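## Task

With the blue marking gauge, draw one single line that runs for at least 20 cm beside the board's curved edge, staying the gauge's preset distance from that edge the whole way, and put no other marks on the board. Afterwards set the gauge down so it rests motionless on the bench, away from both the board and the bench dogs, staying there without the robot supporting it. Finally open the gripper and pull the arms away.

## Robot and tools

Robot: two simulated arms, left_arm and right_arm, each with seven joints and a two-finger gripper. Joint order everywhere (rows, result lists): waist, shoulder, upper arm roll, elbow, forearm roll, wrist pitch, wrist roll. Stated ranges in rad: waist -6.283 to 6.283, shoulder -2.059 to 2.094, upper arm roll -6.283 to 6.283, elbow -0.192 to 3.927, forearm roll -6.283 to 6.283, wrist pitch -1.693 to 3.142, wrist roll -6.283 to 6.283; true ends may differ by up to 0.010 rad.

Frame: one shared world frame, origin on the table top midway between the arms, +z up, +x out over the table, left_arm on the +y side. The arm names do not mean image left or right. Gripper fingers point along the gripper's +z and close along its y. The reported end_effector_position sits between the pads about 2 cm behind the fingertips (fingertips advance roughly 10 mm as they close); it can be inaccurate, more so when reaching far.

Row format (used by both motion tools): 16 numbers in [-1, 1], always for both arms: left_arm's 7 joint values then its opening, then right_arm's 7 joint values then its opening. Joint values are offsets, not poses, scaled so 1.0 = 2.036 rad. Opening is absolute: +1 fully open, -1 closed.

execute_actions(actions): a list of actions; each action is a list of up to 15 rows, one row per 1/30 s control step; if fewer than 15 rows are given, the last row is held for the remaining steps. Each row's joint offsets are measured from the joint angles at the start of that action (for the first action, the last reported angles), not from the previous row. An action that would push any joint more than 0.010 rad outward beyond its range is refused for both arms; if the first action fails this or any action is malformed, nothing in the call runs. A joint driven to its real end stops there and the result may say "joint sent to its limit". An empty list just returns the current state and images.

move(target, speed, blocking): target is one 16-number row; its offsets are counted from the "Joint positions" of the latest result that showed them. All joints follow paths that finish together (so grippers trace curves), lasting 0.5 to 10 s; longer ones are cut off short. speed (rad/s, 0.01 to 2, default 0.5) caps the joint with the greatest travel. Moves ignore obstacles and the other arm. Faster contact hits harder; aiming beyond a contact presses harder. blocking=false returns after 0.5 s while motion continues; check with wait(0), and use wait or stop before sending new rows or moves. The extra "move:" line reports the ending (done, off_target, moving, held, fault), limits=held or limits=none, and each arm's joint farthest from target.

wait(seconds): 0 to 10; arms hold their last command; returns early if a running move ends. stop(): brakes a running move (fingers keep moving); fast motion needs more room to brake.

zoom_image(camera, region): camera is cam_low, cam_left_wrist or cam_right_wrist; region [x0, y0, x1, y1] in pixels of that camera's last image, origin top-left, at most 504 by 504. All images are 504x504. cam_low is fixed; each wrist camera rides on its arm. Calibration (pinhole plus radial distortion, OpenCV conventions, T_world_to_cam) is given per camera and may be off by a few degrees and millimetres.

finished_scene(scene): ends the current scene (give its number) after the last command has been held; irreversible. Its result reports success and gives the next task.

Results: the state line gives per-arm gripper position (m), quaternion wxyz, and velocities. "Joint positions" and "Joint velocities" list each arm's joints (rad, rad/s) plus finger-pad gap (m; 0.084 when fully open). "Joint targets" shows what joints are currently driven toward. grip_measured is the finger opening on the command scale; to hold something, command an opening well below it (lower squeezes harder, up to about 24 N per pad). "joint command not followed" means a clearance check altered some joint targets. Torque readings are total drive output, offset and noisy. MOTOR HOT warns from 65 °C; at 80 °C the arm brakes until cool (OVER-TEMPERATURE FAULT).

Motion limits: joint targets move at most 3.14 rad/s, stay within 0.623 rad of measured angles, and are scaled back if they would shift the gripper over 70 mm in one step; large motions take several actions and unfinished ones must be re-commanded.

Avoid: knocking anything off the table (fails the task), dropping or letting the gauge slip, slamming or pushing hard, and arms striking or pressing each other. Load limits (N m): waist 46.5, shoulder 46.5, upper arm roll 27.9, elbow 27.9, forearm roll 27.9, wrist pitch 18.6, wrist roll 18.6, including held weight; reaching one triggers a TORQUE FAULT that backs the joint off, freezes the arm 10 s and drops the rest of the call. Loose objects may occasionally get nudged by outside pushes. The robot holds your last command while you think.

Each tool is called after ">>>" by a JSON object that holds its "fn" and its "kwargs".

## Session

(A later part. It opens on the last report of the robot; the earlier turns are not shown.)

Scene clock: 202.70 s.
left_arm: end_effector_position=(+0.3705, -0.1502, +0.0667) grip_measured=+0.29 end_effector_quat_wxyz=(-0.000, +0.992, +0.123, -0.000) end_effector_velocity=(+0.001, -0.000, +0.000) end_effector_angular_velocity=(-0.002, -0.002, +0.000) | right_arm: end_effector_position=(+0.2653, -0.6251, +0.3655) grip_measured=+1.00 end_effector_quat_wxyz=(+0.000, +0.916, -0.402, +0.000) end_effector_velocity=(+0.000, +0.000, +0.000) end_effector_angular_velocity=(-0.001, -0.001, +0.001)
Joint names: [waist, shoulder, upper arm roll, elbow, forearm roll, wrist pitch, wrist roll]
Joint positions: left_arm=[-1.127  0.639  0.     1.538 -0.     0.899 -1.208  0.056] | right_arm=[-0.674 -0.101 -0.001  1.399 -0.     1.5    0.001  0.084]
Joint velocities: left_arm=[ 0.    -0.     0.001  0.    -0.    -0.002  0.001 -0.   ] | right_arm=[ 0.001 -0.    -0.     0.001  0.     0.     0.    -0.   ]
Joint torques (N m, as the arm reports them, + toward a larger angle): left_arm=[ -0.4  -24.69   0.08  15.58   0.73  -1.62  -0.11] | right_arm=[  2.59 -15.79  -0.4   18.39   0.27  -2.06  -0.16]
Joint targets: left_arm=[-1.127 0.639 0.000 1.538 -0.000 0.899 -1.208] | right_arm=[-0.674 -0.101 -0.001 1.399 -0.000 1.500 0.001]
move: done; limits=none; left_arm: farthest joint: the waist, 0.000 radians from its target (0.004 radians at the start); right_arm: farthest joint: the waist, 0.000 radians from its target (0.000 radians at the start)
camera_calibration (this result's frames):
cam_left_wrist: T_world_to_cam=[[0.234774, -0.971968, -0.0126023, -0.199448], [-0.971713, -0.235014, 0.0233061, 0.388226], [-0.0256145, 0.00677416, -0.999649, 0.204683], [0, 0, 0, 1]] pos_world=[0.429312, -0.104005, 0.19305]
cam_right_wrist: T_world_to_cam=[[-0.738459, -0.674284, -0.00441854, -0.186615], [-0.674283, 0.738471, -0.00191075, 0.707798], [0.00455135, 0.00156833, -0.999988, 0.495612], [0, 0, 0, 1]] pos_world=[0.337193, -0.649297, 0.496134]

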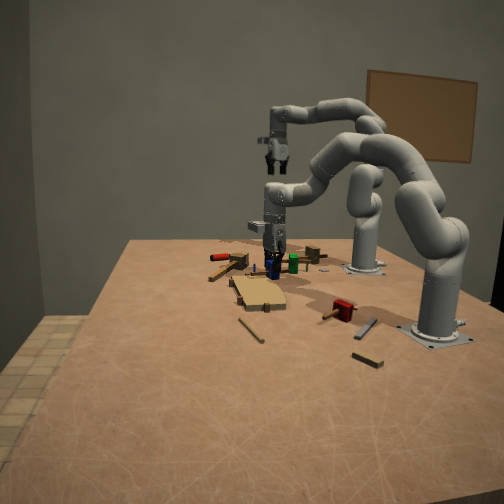

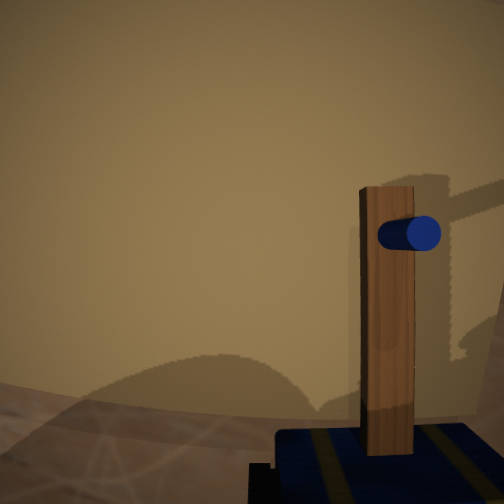

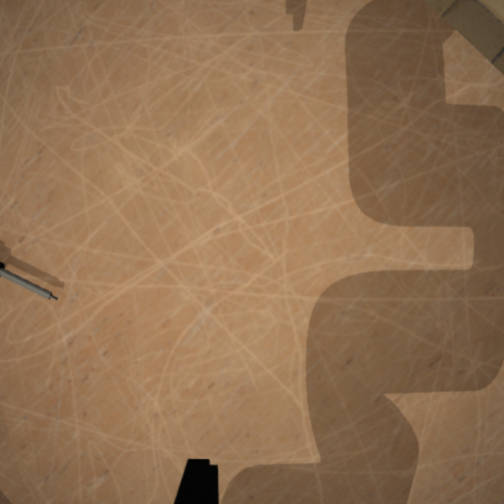

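>>> {"fn": "move", "kwargs": {"target": [0.0015,0.0041,0,0.0007,0,-0.0034,0.0074,-0.5,0,0,0,0,0,0,0,1], "speed": 0.02}}

>>> {"fn": "zoom_image", "kwargs": {"camera": "cam_left_wrist", "region": [250, 350, 504, 504]}}

>>> {"fn": "move", "kwargs": {"target": [0.0011,0.0009,0,0.0015,0,0.0006,0.0011,-0.5,0,0,0,0,0,0,0,1], "speed": 0.01}}

>>> {"fn": "zoom_image", "kwargs": {"camera": "cam_left_wrist", "region": [250, 350, 504, 504]}}

Scene clock: 210.90 s.
left_arm: end_effector_position=(+0.3723, -0.1497, +0.0627) grip_measured=+0.29 end_effector_quat_wxyz=(-0.000, +0.993, +0.117, -0.000) end_effector_velocity=(-0.000, -0.000, +0.000) end_effector_angular_velocity=(-0.000, -0.001, -0.003) | right_arm: end_effector_position=(+0.2653, -0.6251, +0.3655) grip_measured=+1.00 end_effector_quat_wxyz=(+0.000, +0.916, -0.402, +0.000) end_effector_velocity=(+0.000, +0.000, -0.001) end_effector_angular_velocity=(+0.003, +0.002, +0.001)
Joint names: [waist, shoulder, upper arm roll, elbow, forearm roll, wrist pitch, wrist roll]
Joint positions: left_arm=[-1.124  0.647  0.     1.539 -0.     0.892 -1.193  0.056] | right_arm=[-0.674 -0.101 -0.001  1.399 -0.     1.5    0.001  0.084]
Joint velocities: left_arm=[-0.001  0.    -0.     0.001  0.001 -0.     0.001 -0.   ] | right_arm=[ 0.001  0.003 -0.     0.     0.     0.001  0.    -0.   ]
Joint torques (N m, as the arm reports them, + toward a larger angle): left_arm=[  0.11 -24.4    0.59  15.59   0.98  -1.82  -0.09] | right_arm=[  2.5  -15.84  -0.32  18.3    0.19  -1.99  -0.25]
Joint targets: left_arm=[-1.124 0.648 0.000 1.539 -0.000 0.892 -1.193] | right_arm=[-0.674 -0.101 -0.001 1.399 -0.000 1.500 0.001]
move: done; limits=none; left_arm: farthest joint: the waist, 0.000 radians from its target (0.003 radians at the start); right_arm: farthest joint: the waist, 0.000 radians from its target (0.000 radians at the start)
camera_calibration (this result's frames):
cam_left_wrist: T_world_to_cam=[[0.223226, -0.974685, -0.0126209, -0.195503], [-0.974432, -0.22347, 0.0233147, 0.393001], [-0.0255449, 0.0070938, -0.999649, 0.200784], [0, 0, 0, 1]] pos_world=[0.431723, -0.104154, 0.189083]
cam_right_wrist: T_world_to_cam=[[-0.738459, -0.674284, -0.0044185, -0.186615], [-0.674283, 0.738471, -0.00191075, 0.707798], [0.00455132, 0.00156831, -0.999988, 0.495612], [0, 0, 0, 1]] pos_world=[0.337193, -0.649297, 0.496134]

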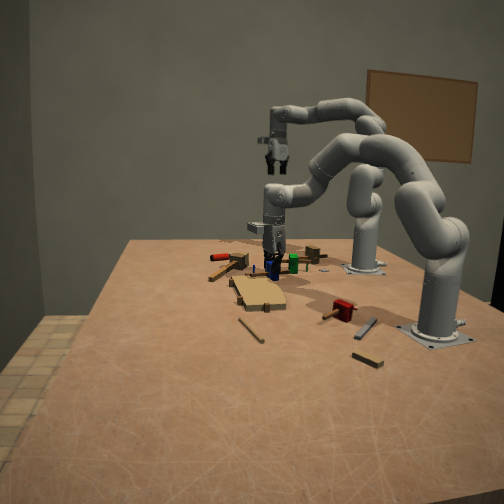

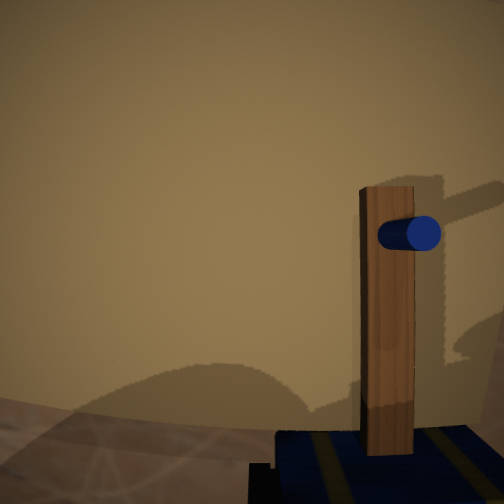

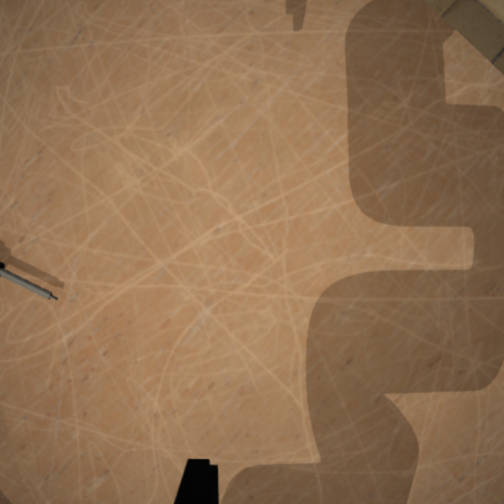

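Region (250, 350, 504, 504) of cam_left_wrist's 504x504 image, scaled by 1.984, with more detail than that image has; it fills the top 306 rows of this view, and the rest is white.

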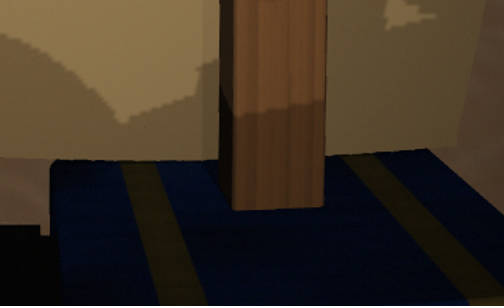

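Scene clock: 211.60 s.
left_arm: end_effector_position=(+0.3732, -0.1496, +0.0626) grip_measured=+0.29 end_effector_quat_wxyz=(-0.000, +0.993, +0.117, -0.000) end_effector_velocity=(+0.000, +0.000, +0.000) end_effector_angular_velocity=(+0.000, +0.000, -0.001) | right_arm: end_effector_position=(+0.2653, -0.6251, +0.3655) grip_measured=+1.00 end_effector_quat_wxyz=(+0.000, +0.916, -0.402, +0.000) end_effector_velocity=(+0.000, +0.000, -0.001) end_effector_angular_velocity=(+0.001, +0.001, -0.000)
Joint names: [waist, shoulder, upper arm roll, elbow, forearm roll, wrist pitch, wrist roll]
Joint positions: left_arm=[-1.122  0.649 -0.     1.542 -0.     0.893 -1.191  0.056] | right_arm=[-0.674 -0.101 -0.001  1.399 -0.     1.5    0.001  0.084]
Joint velocities: left_arm=[ 0.001  0.001 -0.001  0.001  0.     0.001  0.002  0.   ] | right_arm=[-0.     0.001 -0.    -0.001  0.    -0.    -0.    -0.   ]
Joint torques (N m, as the arm reports them, + toward a larger angle): left_arm=[  1.75 -24.92   1.37  15.73   1.54  -2.02  -0.27] | right_arm=[  2.36 -16.04  -0.31  18.36   0.21  -2.04  -0.2 ]
Joint targets: left_arm=[-1.122 0.649 0.000 1.542 -0.000 0.893 -1.191] | right_arm=[-0.674 -0.101 -0.001 1.399 -0.000 1.500 0.001]
move: done; limits=none; left_arm: farthest joint: the waist, 0.000 radians from its target (0.002 radians at the start); right_arm: farthest joint: the waist, 0.000 radians from its target (0.000 radians at the start)
camera_calibration (this result's frames):
cam_left_wrist: T_world_to_cam=[[0.222517, -0.974844, -0.0128226, -0.195354], [-0.974576, -0.222771, 0.0239571, 0.393936], [-0.0262109, 0.00716574, -0.999631, 0.200969], [0, 0, 0, 1]] pos_world=[0.432658, -0.104122, 0.188952]
cam_right_wrist: T_world_to_cam=[[-0.738459, -0.674284, -0.00441849, -0.186615], [-0.674283, 0.738471, -0.00191062, 0.707798], [0.00455122, 0.00156839, -0.999988, 0.495612], [0, 0, 0, 1]] pos_world=[0.337193, -0.649297, 0.496134]

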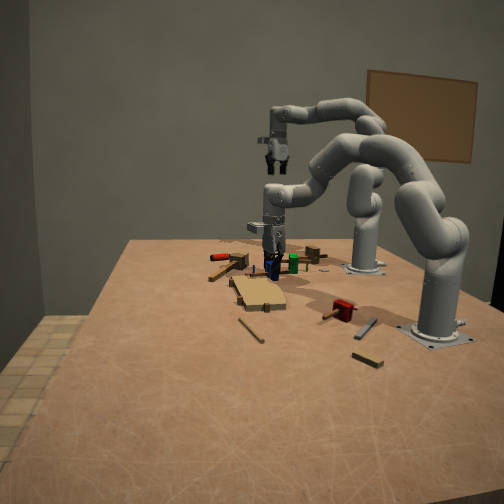

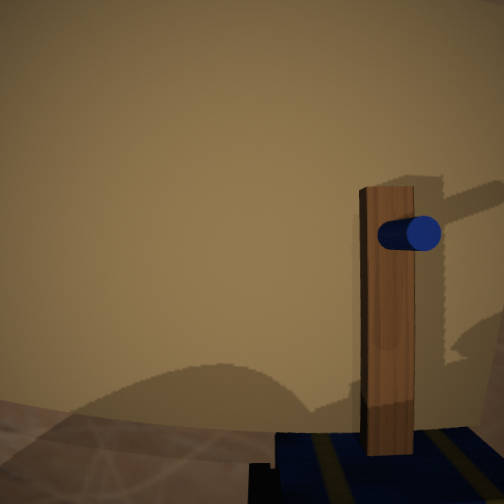

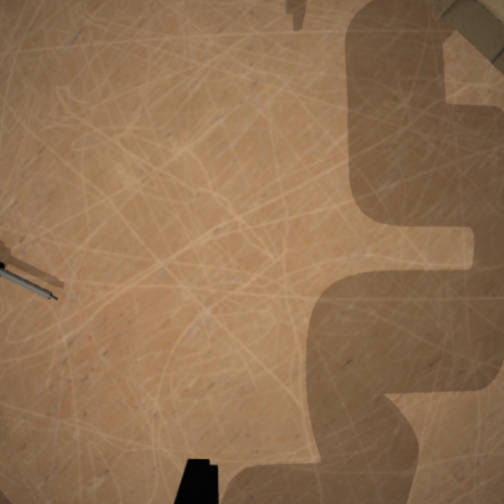

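Region (250, 350, 504, 504) of cam_left_wrist's 504x504 image, scaled by 1.984, with more detail than that image has; it fills the top 306 rows of this view, and the rest is white.

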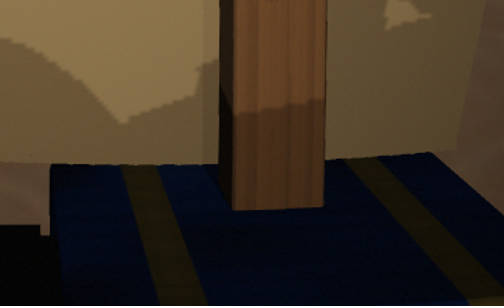

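>>> {"fn": "move", "kwargs": {"target": [-0.0053,-0.0041,0,-0.0069,0,-0.0028,-0.0053,-0.5,0,0,0,0,0,0,0,1], "speed": 0.05}}

>>> {"fn": "move", "kwargs": {"target": [0.0584,-0.1505,0,-0.243,0,-0.0925,0.16,-0.5,0,0,0,0,0,0,0,1], "speed": 0.4}}

>>> {"fn": "zoom_image", "kwargs": {"camera": "cam_left_wrist", "region": [250, 350, 504, 504]}}

Scene clock: 219.97 s.
left_arm: end_effector_position=(+0.3667, -0.1511, +0.0627) grip_measured=+0.29 end_effector_quat_wxyz=(-0.000, +0.993, +0.117, -0.000) end_effector_velocity=(-0.000, +0.001, -0.000) end_effector_angular_velocity=(+0.001, +0.001, +0.002) | right_arm: end_effector_position=(+0.2653, -0.6251, +0.3655) grip_measured=+1.00 end_effector_quat_wxyz=(+0.000, +0.916, -0.402, +0.000) end_effector_velocity=(-0.000, -0.000, -0.001) end_effector_angular_velocity=(+0.001, +0.001, -0.000)
Joint names: [waist, shoulder, upper arm roll, elbow, forearm roll, wrist pitch, wrist roll]
Joint positions: left_arm=[-1.133  0.641 -0.     1.528 -0.     0.888 -1.201  0.056] | right_arm=[-0.674 -0.101 -0.001  1.399 -0.     1.5    0.001  0.084]
Joint velocities: left_arm=[ 0.001 -0.001 -0.    -0.002 -0.     0.    -0.001  0.   ] | right_arm=[-0.001  0.001 -0.    -0.     0.    -0.    -0.    -0.   ]
Joint torques (N m, as the arm reports them, + toward a larger angle): left_arm=[  0.1  -24.42   0.32  15.72   0.75  -1.69  -0.22] | right_arm=[  2.46 -15.93  -0.31  18.3    0.23  -2.02  -0.19]
Joint targets: left_arm=[-1.133 0.641 -0.000 1.528 -0.000 0.888 -1.201] | right_arm=[-0.674 -0.101 -0.001 1.399 -0.000 1.500 0.001]
move: done; limits=none; left_arm: farthest joint: the waist, 0.000 radians from its target (0.011 radians at the start); right_arm: farthest joint: the waist, 0.000 radians from its target (0.000 radians at the start)
camera_calibration (this result's frames):
cam_left_wrist: T_world_to_cam=[[0.222917, -0.974753, -0.0127958, -0.195485], [-0.974492, -0.223168, 0.023673, 0.387207], [-0.025931, 0.00719228, -0.999638, 0.200774], [0, 0, 0, 1]] pos_world=[0.426114, -0.105581, 0.189034]
cam_right_wrist: T_world_to_cam=[[-0.738459, -0.674284, -0.00441861, -0.186615], [-0.674283, 0.738471, -0.00191067, 0.707798], [0.00455135, 0.00156844, -0.999988, 0.495612], [0, 0, 0, 1]] pos_world=[0.337193, -0.649297, 0.496134]

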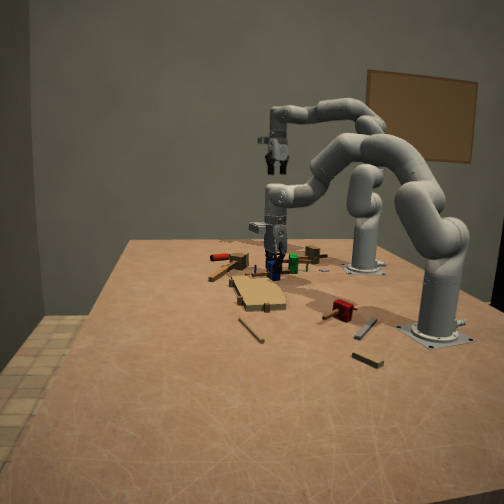

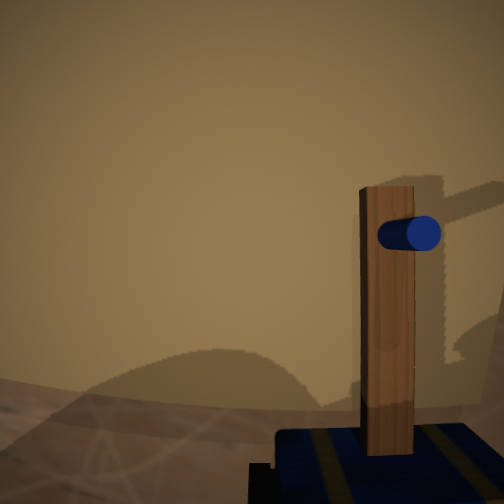

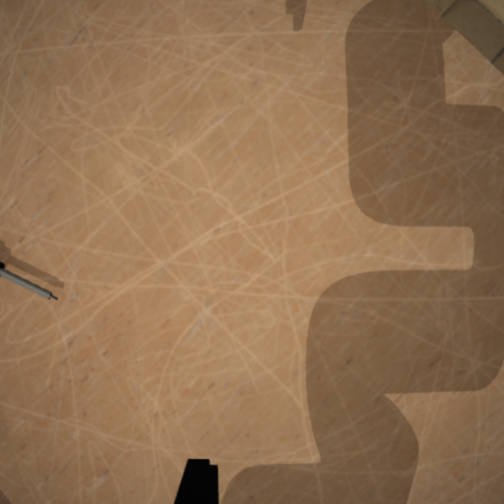

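Scene clock: 221.83 s.
left_arm: end_effector_position=(+0.3535, -0.0268, +0.0627) grip_measured=+0.29 end_effector_quat_wxyz=(-0.000, +1.000, +0.014, -0.000) end_effector_velocity=(-0.001, +0.000, +0.000) end_effector_angular_velocity=(-0.000, +0.001, +0.000) | right_arm: end_effector_position=(+0.2653, -0.6251, +0.3655) grip_measured=+1.00 end_effector_quat_wxyz=(+0.000, +0.916, -0.402, +0.000) end_effector_velocity=(+0.000, -0.000, -0.001) end_effector_angular_velocity=(+0.001, +0.000, -0.000)
Joint names: [waist, shoulder, upper arm roll, elbow, forearm roll, wrist pitch, wrist roll]
Joint positions: left_arm=[-1.014  0.335  0.     1.034 -0.     0.699 -0.876  0.056] | right_arm=[-0.674 -0.101 -0.001  1.399 -0.     1.5    0.001  0.084]
Joint velocities: left_arm=[-0.001 -0.002 -0.    -0.002 -0.001  0.001 -0.001 -0.   ] | right_arm=[-0.     0.001  0.    -0.001  0.    -0.002 -0.     0.   ]
Joint torques (N m, as the arm reports them, + toward a larger angle): left_arm=[  0.11 -19.08   0.39  14.34   0.83  -1.71  -0.18] | right_arm=[  2.27 -15.79  -0.37  18.35   0.35  -2.08  -0.17]
Joint targets: left_arm=[-1.014 0.335 -0.000 1.033 -0.000 0.699 -0.876] | right_arm=[-0.674 -0.101 -0.001 1.399 -0.000 1.500 0.001]
move: done; limits=none; left_arm: farthest joint: the waist, 0.001 radians from its target (0.119 radians at the start); right_arm: farthest joint: the waist, 0.000 radians from its target (0.000 radians at the start)
camera_calibration (this result's frames):
cam_left_wrist: T_world_to_cam=[[0.0185133, -0.999749, -0.0125981, 0.000138673], [-0.999548, -0.0188051, 0.0234574, 0.416478], [-0.0236885, 0.0121581, -0.999645, 0.198886], [0, 0, 0, 1]] pos_world=[0.420998, 0.00555249, 0.189047]
cam_right_wrist: T_world_to_cam=[[-0.738459, -0.674284, -0.00441851, -0.186615], [-0.674283, 0.738471, -0.00191034, 0.707798], [0.00455106, 0.00156862, -0.999988, 0.495612], [0, 0, 0, 1]] pos_world=[0.337193, -0.649297, 0.496134]

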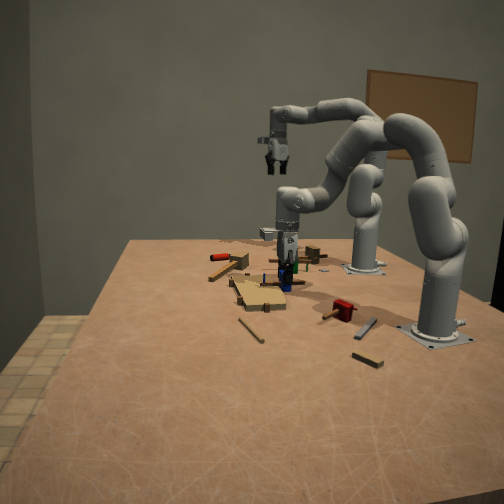

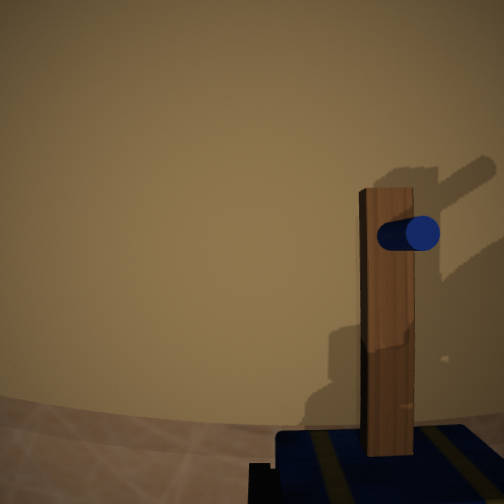

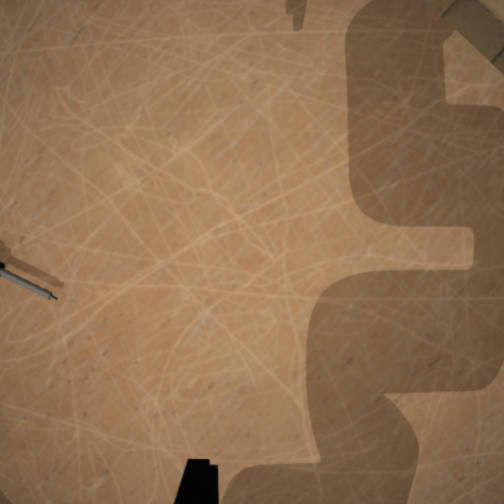

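Region (250, 350, 504, 504) of cam_left_wrist's 504x504 image, scaled by 1.984, with more detail than that image has; it fills the top 306 rows of this view, and the rest is white.

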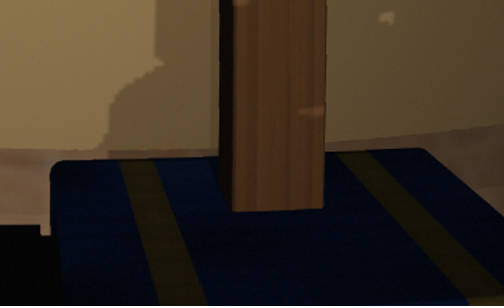

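>>> {"fn": "move", "kwargs": {"target": [0,-0.015,0,0,0,0.015,0,-0.5,0,0,0,0,0,0,0,1], "speed": 0.1}}

>>> {"fn": "move", "kwargs": {"target": [0.1099,-0.11,0,-0.1571,0,-0.0471,0.2177,-0.5,0,0,0,0,0,0,0,1], "speed": 0.4}}

>>> {"fn": "move", "kwargs": {"target": [0,0.015,0,0,0,-0.015,0,-0.5,0,0,0,0,0,0,0,1], "speed": 0.05}}

>>> {"fn": "zoom_image", "kwargs": {"camera": "cam_left_wrist", "region": [250, 350, 504, 504]}}

>>> {"fn": "zoom_image", "kwargs": {"camera": "cam_low", "region": [250, 275, 310, 320]}}

Scene clock: 232.17 s.
left_arm: end_effector_position=(+0.3524, -0.0255, +0.0755) grip_measured=+0.29 end_effector_quat_wxyz=(-0.000, +1.000, +0.014, -0.000) end_effector_velocity=(+0.000, -0.000, +0.001) end_effector_angular_velocity=(-0.000, -0.000, +0.000) | right_arm: end_effector_position=(+0.2653, -0.6251, +0.3655) grip_measured=+1.00 end_effector_quat_wxyz=(+0.000, +0.916, -0.402, +0.000) end_effector_velocity=(+0.000, +0.000, -0.000) end_effector_angular_velocity=(+0.001, +0.000, +0.001)
Joint names: [waist, shoulder, upper arm roll, elbow, forearm roll, wrist pitch, wrist roll]
Joint positions: left_arm=[-1.014  0.304  0.     1.034 -0.     0.73  -0.876  0.056] | right_arm=[-0.674 -0.101 -0.001  1.399 -0.     1.5    0.001  0.084]
Joint velocities: left_arm=[ 0.001 -0.001 -0.001  0.001  0.001  0.001 -0.001 -0.   ] | right_arm=[ 0.001  0.     0.    -0.001  0.001 -0.     0.    -0.   ]
Joint torques (N m, as the arm reports them, + toward a larger angle): left_arm=[ -0.35 -18.94   0.39  14.27   0.93  -1.8   -0.15] | right_arm=[  2.38 -15.73  -0.24  18.31   0.27  -2.01  -0.14]
Joint targets: left_arm=[-1.014 0.304 0.000 1.034 -0.000 0.730 -0.876] | right_arm=[-0.674 -0.101 -0.001 1.399 -0.000 1.500 0.001]
move: done; limits=none; left_arm: farthest joint: the waist, 0.000 radians from its target (0.000 radians at the start); right_arm: farthest joint: the waist, 0.000 radians from its target (0.000 radians at the start)
camera_calibration (this result's frames):
cam_left_wrist: T_world_to_cam=[[0.0185128, -0.999747, -0.0128015, 0.00162221], [-0.999543, -0.0188118, 0.0236416, 0.415047], [-0.0238764, 0.012358, -0.999639, 0.211705], [0, 0, 0, 1]] pos_world=[0.419882, 0.00681332, 0.201837]
cam_right_wrist: T_world_to_cam=[[-0.738459, -0.674284, -0.00441848, -0.186615], [-0.674283, 0.738471, -0.00191029, 0.707798], [0.004551, 0.00156863, -0.999988, 0.495612], [0, 0, 0, 1]] pos_world=[0.337193, -0.649297, 0.496134]

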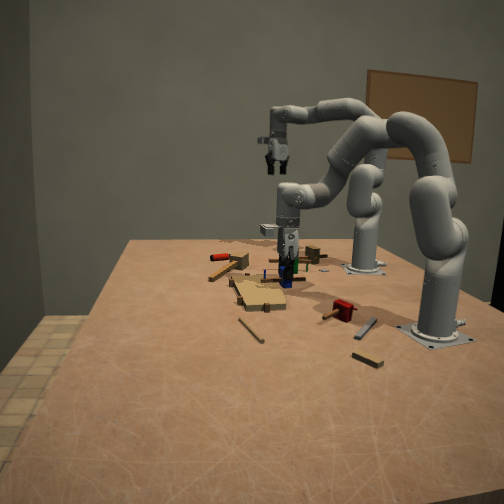

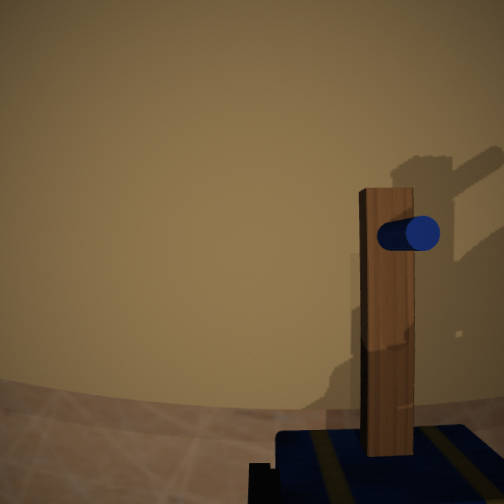

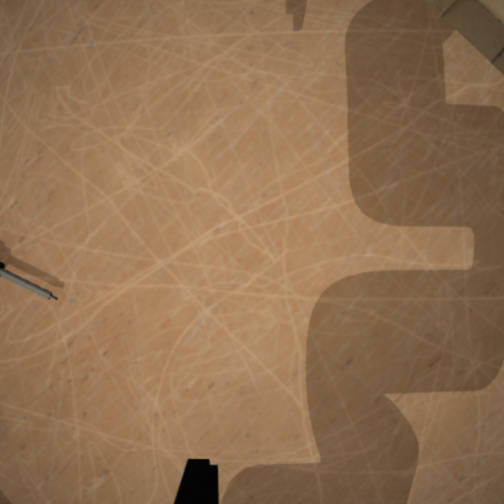

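Scene clock: 233.83 s.
left_arm: end_effector_position=(+0.3599, +0.1054, +0.0731) grip_measured=+0.29 end_effector_quat_wxyz=(-0.000, +0.995, -0.095, -0.000) end_effector_velocity=(-0.000, +0.001, -0.000) end_effector_angular_velocity=(+0.001, +0.001, -0.001) | right_arm: end_effector_position=(+0.2653, -0.6251, +0.3655) grip_measured=+1.00 end_effector_quat_wxyz=(+0.000, +0.916, -0.402, +0.000) end_effector_velocity=(+0.000, +0.000, -0.000) end_effector_angular_velocity=(+0.000, -0.000, +0.000)
Joint names: [waist, shoulder, upper arm roll, elbow, forearm roll, wrist pitch, wrist roll]
Joint positions: left_arm=[-0.79   0.081  0.     0.714  0.     0.634 -0.433  0.056] | right_arm=[-0.674 -0.101 -0.001  1.399 -0.     1.5    0.001  0.084]
Joint velocities: left_arm=[ 0.001 -0.001  0.001 -0.002  0.    -0.     0.003  0.   ] | right_arm=[ 0.     0.001  0.     0.001  0.    -0.    -0.     0.   ]
Joint torques (N m, as the arm reports them, + toward a larger angle): left_arm=[ -0.12 -14.59   0.51  13.63   0.83  -1.8   -0.14] | right_arm=[  2.55 -15.68  -0.24  18.27   0.29  -2.02  -0.1 ]
Joint targets: left_arm=[-0.790 0.081 0.000 0.714 -0.000 0.634 -0.433] | right_arm=[-0.674 -0.101 -0.001 1.399 -0.000 1.500 0.001]
move: done; limits=none; left_arm: farthest joint: the shoulder, 0.001 radians from its target (0.224 radians at the start); right_arm: farthest joint: the waist, 0.000 radians from its target (0.000 radians at the start)
camera_calibration (this result's frames):
cam_left_wrist: T_world_to_cam=[[-0.19979, -0.979759, -0.0125084, 0.208765], [-0.979618, 0.199458, 0.0237851, 0.394923], [-0.0208087, 0.0170054, -0.999639, 0.206288], [0, 0, 0, 1]] pos_world=[0.432875, 0.122261, 0.199431]
cam_right_wrist: T_world_to_cam=[[-0.738459, -0.674284, -0.00441857, -0.186615], [-0.674283, 0.738471, -0.00191008, 0.707798], [0.00455092, 0.00156885, -0.999988, 0.495613], [0, 0, 0, 1]] pos_world=[0.337193, -0.649297, 0.496134]

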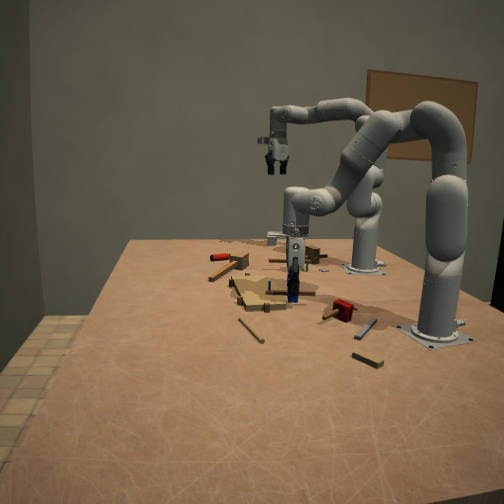

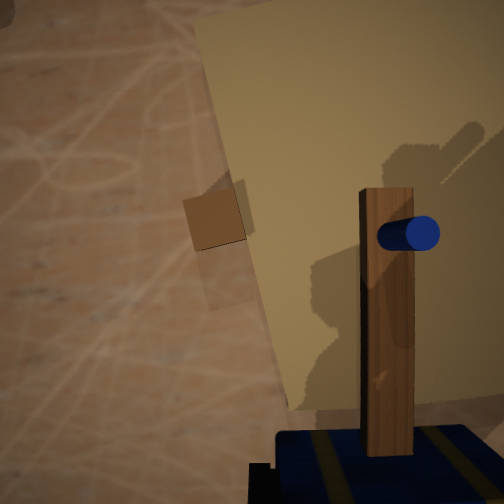

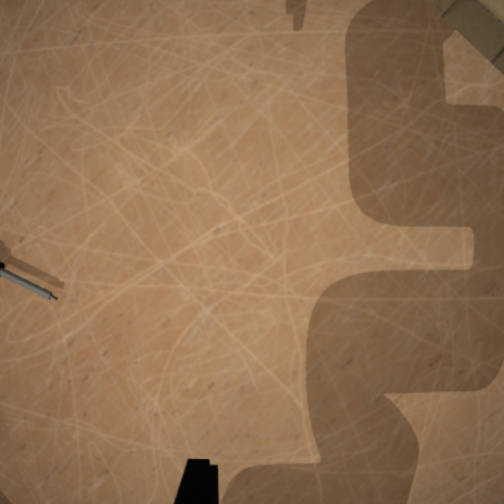

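Scene clock: 234.80 s.
left_arm: end_effector_position=(+0.3613, +0.1044, +0.0627) grip_measured=+0.29 end_effector_quat_wxyz=(-0.000, +0.995, -0.095, -0.000) end_effector_velocity=(+0.000, +0.001, -0.001) end_effector_angular_velocity=(-0.001, +0.001, +0.003) | right_arm: end_effector_position=(+0.2653, -0.6251, +0.3655) grip_measured=+1.00 end_effector_quat_wxyz=(+0.000, +0.916, -0.402, +0.000) end_effector_velocity=(+0.000, +0.000, -0.001) end_effector_angular_velocity=(+0.001, +0.001, +0.001)
Joint names: [waist, shoulder, upper arm roll, elbow, forearm roll, wrist pitch, wrist roll]
Joint positions: left_arm=[-0.79   0.111  0.     0.714  0.     0.604 -0.433  0.056] | right_arm=[-0.674 -0.101 -0.001  1.399 -0.     1.5    0.001  0.084]
Joint velocities: left_arm=[ 0.001  0.002  0.002 -0.    -0.002 -0.002  0.001 -0.   ] | right_arm=[ 0.001  0.     0.    -0.001  0.    -0.001  0.     0.   ]
Joint torques (N m, as the arm reports them, + toward a larger angle): left_arm=[ -0.12 -14.73   0.73  13.31   0.92  -1.94  -0.16] | right_arm=[  2.46 -15.82  -0.31  18.23   0.32  -1.98  -0.17]
Joint targets: left_arm=[-0.790 0.111 0.000 0.714 0.000 0.603 -0.433] | right_arm=[-0.674 -0.101 -0.001 1.399 -0.000 1.500 0.001]
move: done; limits=none; left_arm: farthest joint: the waist, 0.000 radians from its target (0.000 radians at the start); right_arm: farthest joint: the waist, 0.000 radians from its target (0.000 radians at the start)
camera_calibration (this result's frames):
cam_left_wrist: T_world_to_cam=[[-0.199794, -0.979759, -0.0124495, 0.207958], [-0.979619, 0.199465, 0.0236485, 0.396675], [-0.0206866, 0.0169206, -0.999643, 0.195956], [0, 0, 0, 1]] pos_world=[0.434193, 0.12131, 0.189094]
cam_right_wrist: T_world_to_cam=[[-0.738459, -0.674284, -0.00441857, -0.186615], [-0.674283, 0.738471, -0.00191014, 0.707798], [0.00455096, 0.0015688, -0.999988, 0.495613], [0, 0, 0, 1]] pos_world=[0.337193, -0.649297, 0.496134]

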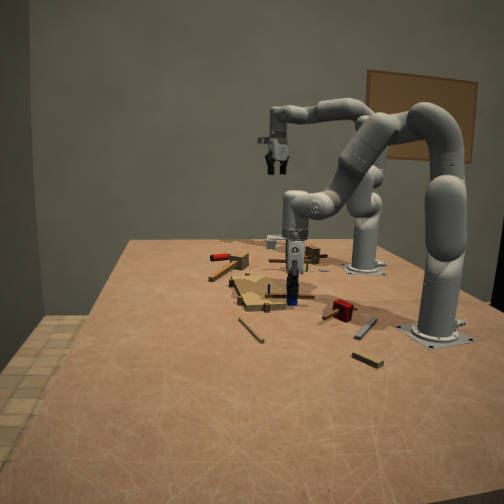

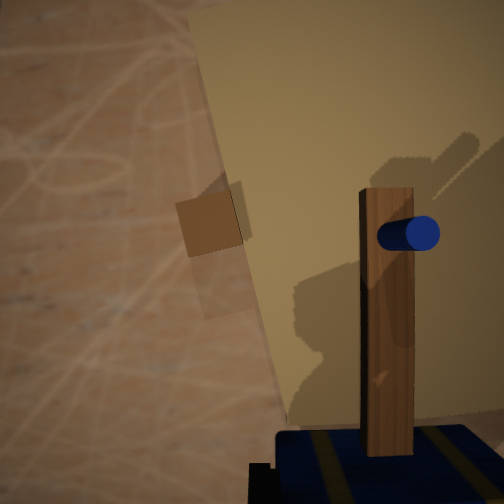

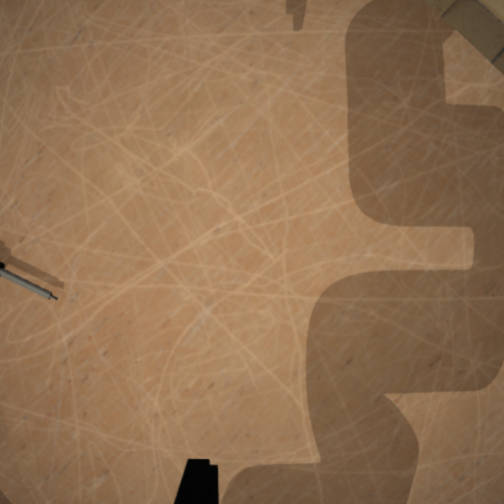

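Region (250, 350, 504, 504) of cam_left_wrist's 504x504 image, scaled by 1.984, with more detail than that image has; it fills the top 306 rows of this view, and the rest is white.

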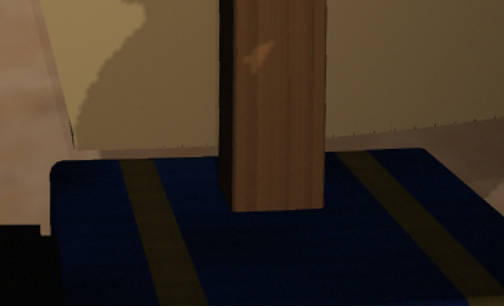

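Region (250, 275, 310, 320) of cam_low's 504x504 image, scaled by 8.400, with more detail than that image has; it fills the top 378 rows of this view, and the rest is white.

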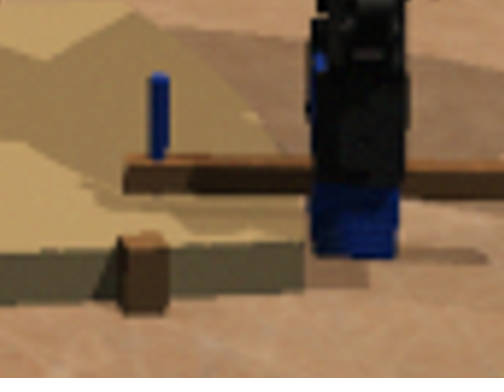

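>>> {"fn": "move", "kwargs": {"target": [0.00167,0.0051,0,0.0049,0,-0.0002,-0.0121,-0.5,0,0,0,0,0,0,0,1], "speed": 0.03}}

>>> {"fn": "zoom_image", "kwargs": {"camera": "cam_left_wrist", "region": [250, 350, 504, 504]}}

Scene clock: 243.80 s.
left_arm: end_effector_position=(+0.3641, +0.1039, +0.0616) grip_measured=+0.29 end_effector_quat_wxyz=(-0.000, +0.997, -0.082, -0.000) end_effector_velocity=(+0.000, -0.000, -0.000) end_effector_angular_velocity=(-0.000, +0.001, +0.003) | right_arm: end_effector_position=(+0.2653, -0.6251, +0.3655) grip_measured=+1.00 end_effector_quat_wxyz=(+0.000, +0.916, -0.402, +0.000) end_effector_velocity=(-0.000, +0.000, -0.000) end_effector_angular_velocity=(+0.002, +0.001, -0.001)
Joint names: [waist, shoulder, upper arm roll, elbow, forearm roll, wrist pitch, wrist roll]
Joint positions: left_arm=[-0.787  0.121 -0.     0.724 -0.     0.603 -0.457  0.056] | right_arm=[-0.674 -0.101 -0.001  1.399 -0.     1.5    0.001  0.084]
Joint velocities: left_arm=[ 0.     0.001 -0.     0.001 -0.001  0.001 -0.002  0.   ] | right_arm=[-0.     0.001 -0.     0.     0.     0.001  0.    -0.   ]
Joint torques (N m, as the arm reports them, + toward a larger angle): left_arm=[  0.45 -15.29   0.72  13.54   1.2   -2.1   -0.04] | right_arm=[  2.69 -15.95  -0.35  18.28   0.29  -2.    -0.14]
Joint targets: left_arm=[-0.787 0.121 0.000 0.724 0.000 0.603 -0.457] | right_arm=[-0.674 -0.101 -0.001 1.399 -0.000 1.500 0.001]
move: done; limits=none; left_arm: farthest joint: the waist, 0.000 radians from its target (0.003 radians at the start); right_arm: farthest joint: the waist, 0.000 radians from its target (0.000 radians at the start)
camera_calibration (this result's frames):
cam_left_wrist: T_world_to_cam=[[-0.172697, -0.984893, -0.012676, 0.198737], [-0.984737, 0.172358, 0.0241987, 0.404267], [-0.0216483, 0.0166615, -0.999627, 0.195278], [0, 0, 0, 1]] pos_world=[0.436645, 0.122802, 0.187942]
cam_right_wrist: T_world_to_cam=[[-0.738459, -0.674284, -0.00441859, -0.186615], [-0.674283, 0.738471, -0.00191011, 0.707798], [0.00455095, 0.00156884, -0.999988, 0.495613], [0, 0, 0, 1]] pos_world=[0.337193, -0.649297, 0.496134]

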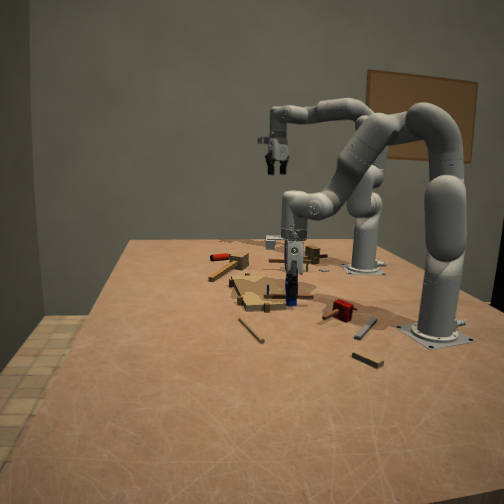

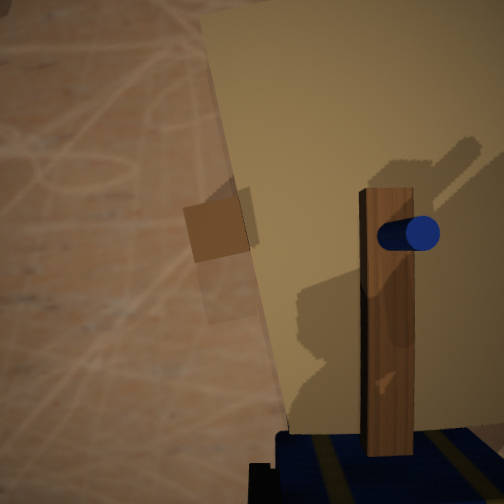

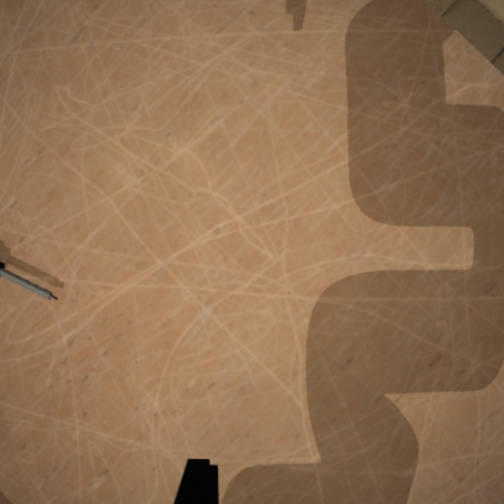

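Region (250, 350, 504, 504) of cam_left_wrist's 504x504 image, scaled by 1.984, with more detail than that image has; it fills the top 306 rows of this view, and the rest is white.

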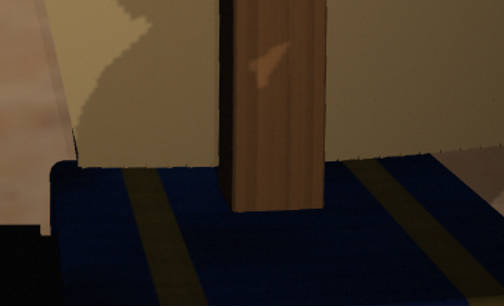

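>>> {"fn": "move", "kwargs": {"target": [0.0002,0.0055,0,-0.0004,0,-0.0058,0.0002,-0.5,0,0,0,0,0,0,0,1], "speed": 0.012}}

>>> {"fn": "zoom_image", "kwargs": {"camera": "cam_low", "region": [255, 280, 300, 312]}}

>>> {"fn": "move", "kwargs": {"target": [0.0002,0.0024,0,0.0002,0,-0.0021,0.0002,-0.5,0,0,0,0,0,0,0,1], "speed": 0.01}}

Scene clock: 250.03 s.
left_arm: end_effector_position=(+0.3644, +0.1039, +0.0576) grip_measured=+0.29 end_effector_quat_wxyz=(-0.000, +0.997, -0.082, -0.001) end_effector_velocity=(-0.001, -0.000, -0.001) end_effector_angular_velocity=(+0.001, +0.002, -0.002) | right_arm: end_effector_position=(+0.2653, -0.6251, +0.3655) grip_measured=+1.00 end_effector_quat_wxyz=(+0.000, +0.916, -0.402, +0.000) end_effector_velocity=(-0.000, +0.000, +0.000) end_effector_angular_velocity=(+0.001, +0.000, -0.000)
Joint names: [waist, shoulder, upper arm roll, elbow, forearm roll, wrist pitch, wrist roll]
Joint positions: left_arm=[-0.786  0.132 -0.     0.723 -0.     0.592 -0.457  0.056] | right_arm=[-0.674 -0.101 -0.001  1.399 -0.     1.5    0.001  0.084]
Joint velocities: left_arm=[-0.002  0.003  0.001 -0.    -0.001 -0.001  0.001 -0.   ] | right_arm=[-0.    -0.001  0.    -0.     0.001  0.001 -0.     0.   ]
Joint torques (N m, as the arm reports them, + toward a larger angle): left_arm=[  1.28 -15.58   1.55  15.     1.15  -3.01  -0.11] | right_arm=[  2.62 -15.81  -0.3   18.28   0.27  -2.01  -0.16]
Joint targets: left_arm=[-0.786 0.133 -0.000 0.723 -0.000 0.592 -0.457] | right_arm=[-0.674 -0.101 -0.001 1.399 -0.000 1.500 0.001]
move: done; limits=none; left_arm: farthest joint: the wrist pitch, 0.001 radians from its target (0.012 radians at the start); right_arm: farthest joint: the waist, 0.000 radians from its target (0.000 radians at the start)
camera_calibration (this result's frames):
cam_left_wrist: T_world_to_cam=[[-0.172728, -0.984886, -0.0127976, 0.198751], [-0.984726, 0.172382, 0.0244656, 0.4046], [-0.0218897, 0.016828, -0.999619, 0.191293], [0, 0, 0, 1]] pos_world=[0.436938, 0.122782, 0.183864]
cam_right_wrist: T_world_to_cam=[[-0.738459, -0.674284, -0.00441867, -0.186615], [-0.674283, 0.738471, -0.00191012, 0.707798], [0.00455102, 0.00156889, -0.999988, 0.495613], [0, 0, 0, 1]] pos_world=[0.337193, -0.649297, 0.496134]

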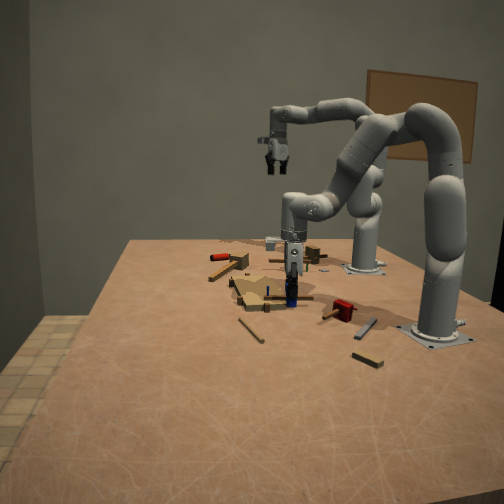

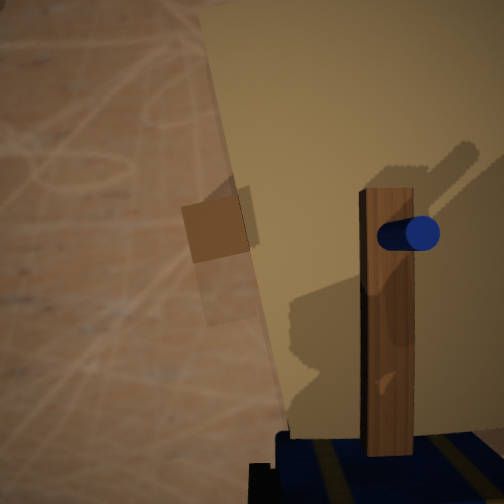

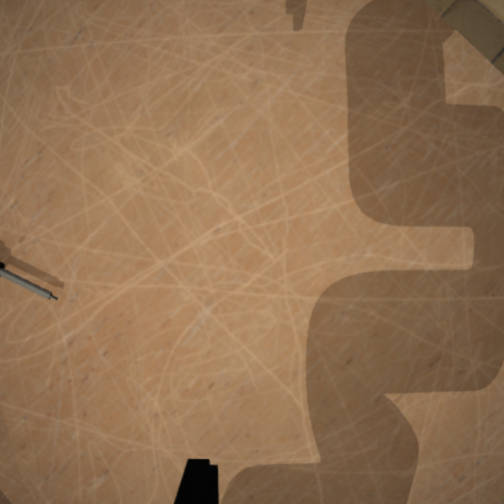

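Region (255, 280, 300, 312) of cam_low's 504x504 image, scaled by 11.200, with more detail than that image has; it fills the top 358 rows of this view, and the rest is white.

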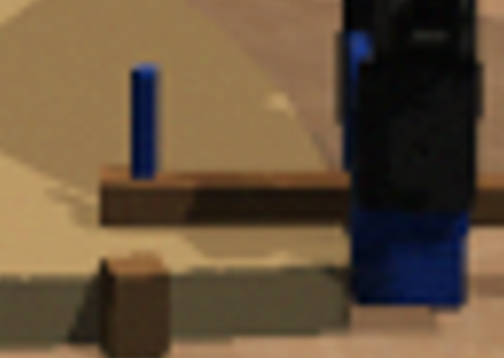

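Scene clock: 250.73 s.
left_arm: end_effector_position=(+0.3643, +0.1038, +0.0562) grip_measured=+0.29 end_effector_quat_wxyz=(-0.000, +0.997, -0.082, -0.001) end_effector_velocity=(-0.000, +0.001, -0.002) end_effector_angular_velocity=(+0.002, +0.002, -0.001) | right_arm: end_effector_position=(+0.2653, -0.6251, +0.3655) grip_measured=+1.00 end_effector_quat_wxyz=(+0.000, +0.916, -0.402, +0.000) end_effector_velocity=(-0.000, +0.001, -0.000) end_effector_angular_velocity=(+0.001, +0.001, +0.001)
Joint names: [waist, shoulder, upper arm roll, elbow, forearm roll, wrist pitch, wrist roll]
Joint positions: left_arm=[-0.786  0.136 -0.001  0.723 -0.     0.589 -0.457  0.056] | right_arm=[-0.674 -0.101 -0.001  1.399 -0.     1.5    0.001  0.084]
Joint velocities: left_arm=[ 0.     0.006  0.    -0.     0.001 -0.004  0.001  0.   ] | right_arm=[ 0.    -0.001  0.    -0.001  0.     0.    -0.     0.   ]
Joint torques (N m, as the arm reports them, + toward a larger angle): left_arm=[  2.16 -11.4    2.01  15.81   1.56  -4.94   0.24] | right_arm=[  2.5  -15.63  -0.11  18.27   0.29  -1.98  -0.26]
Joint targets: left_arm=[-0.786 0.137 -0.000 0.723 -0.000 0.588 -0.456] | right_arm=[-0.674 -0.101 -0.001 1.399 -0.000 1.500 0.001]
move: done; limits=none; left_arm: farthest joint: the waist, 0.001 radians from its target (0.001 radians at the start); right_arm: farthest joint: the waist, 0.000 radians from its target (0.000 radians at the start)
camera_calibration (this result's frames):
cam_left_wrist: T_world_to_cam=[[-0.173011, -0.984835, -0.0129405, 0.198742], [-0.984663, 0.172652, 0.0250832, 0.404493], [-0.0224686, 0.0170818, -0.999602, 0.190142], [0, 0, 0, 1]] pos_world=[0.436946, 0.122644, 0.182493]
cam_right_wrist: T_world_to_cam=[[-0.738459, -0.674284, -0.00441873, -0.186615], [-0.674283, 0.738471, -0.00191008, 0.707798], [0.00455104, 0.00156895, -0.999988, 0.495613], [0, 0, 0, 1]] pos_world=[0.337193, -0.649297, 0.496134]

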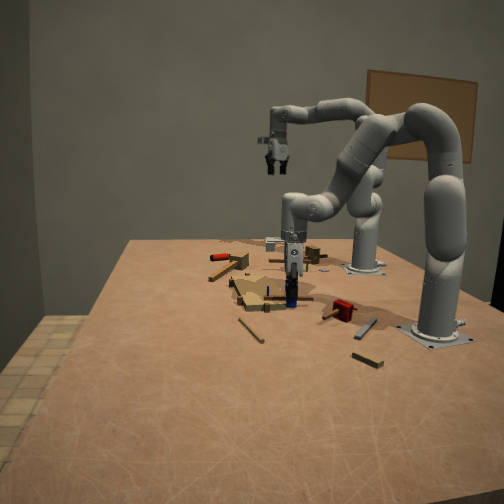

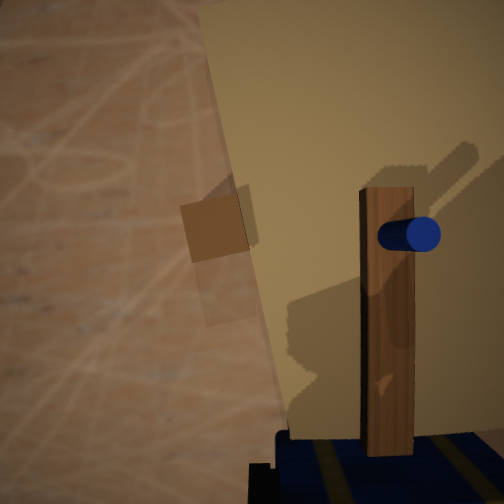

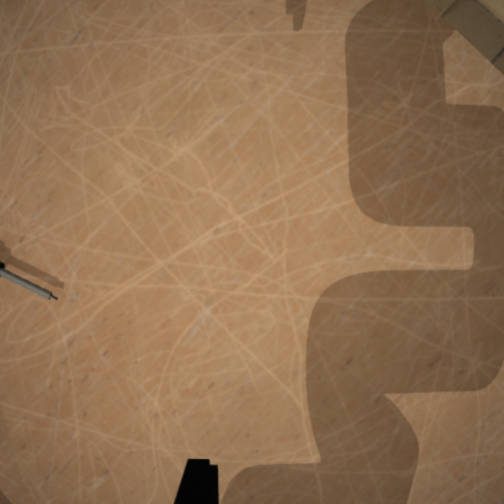

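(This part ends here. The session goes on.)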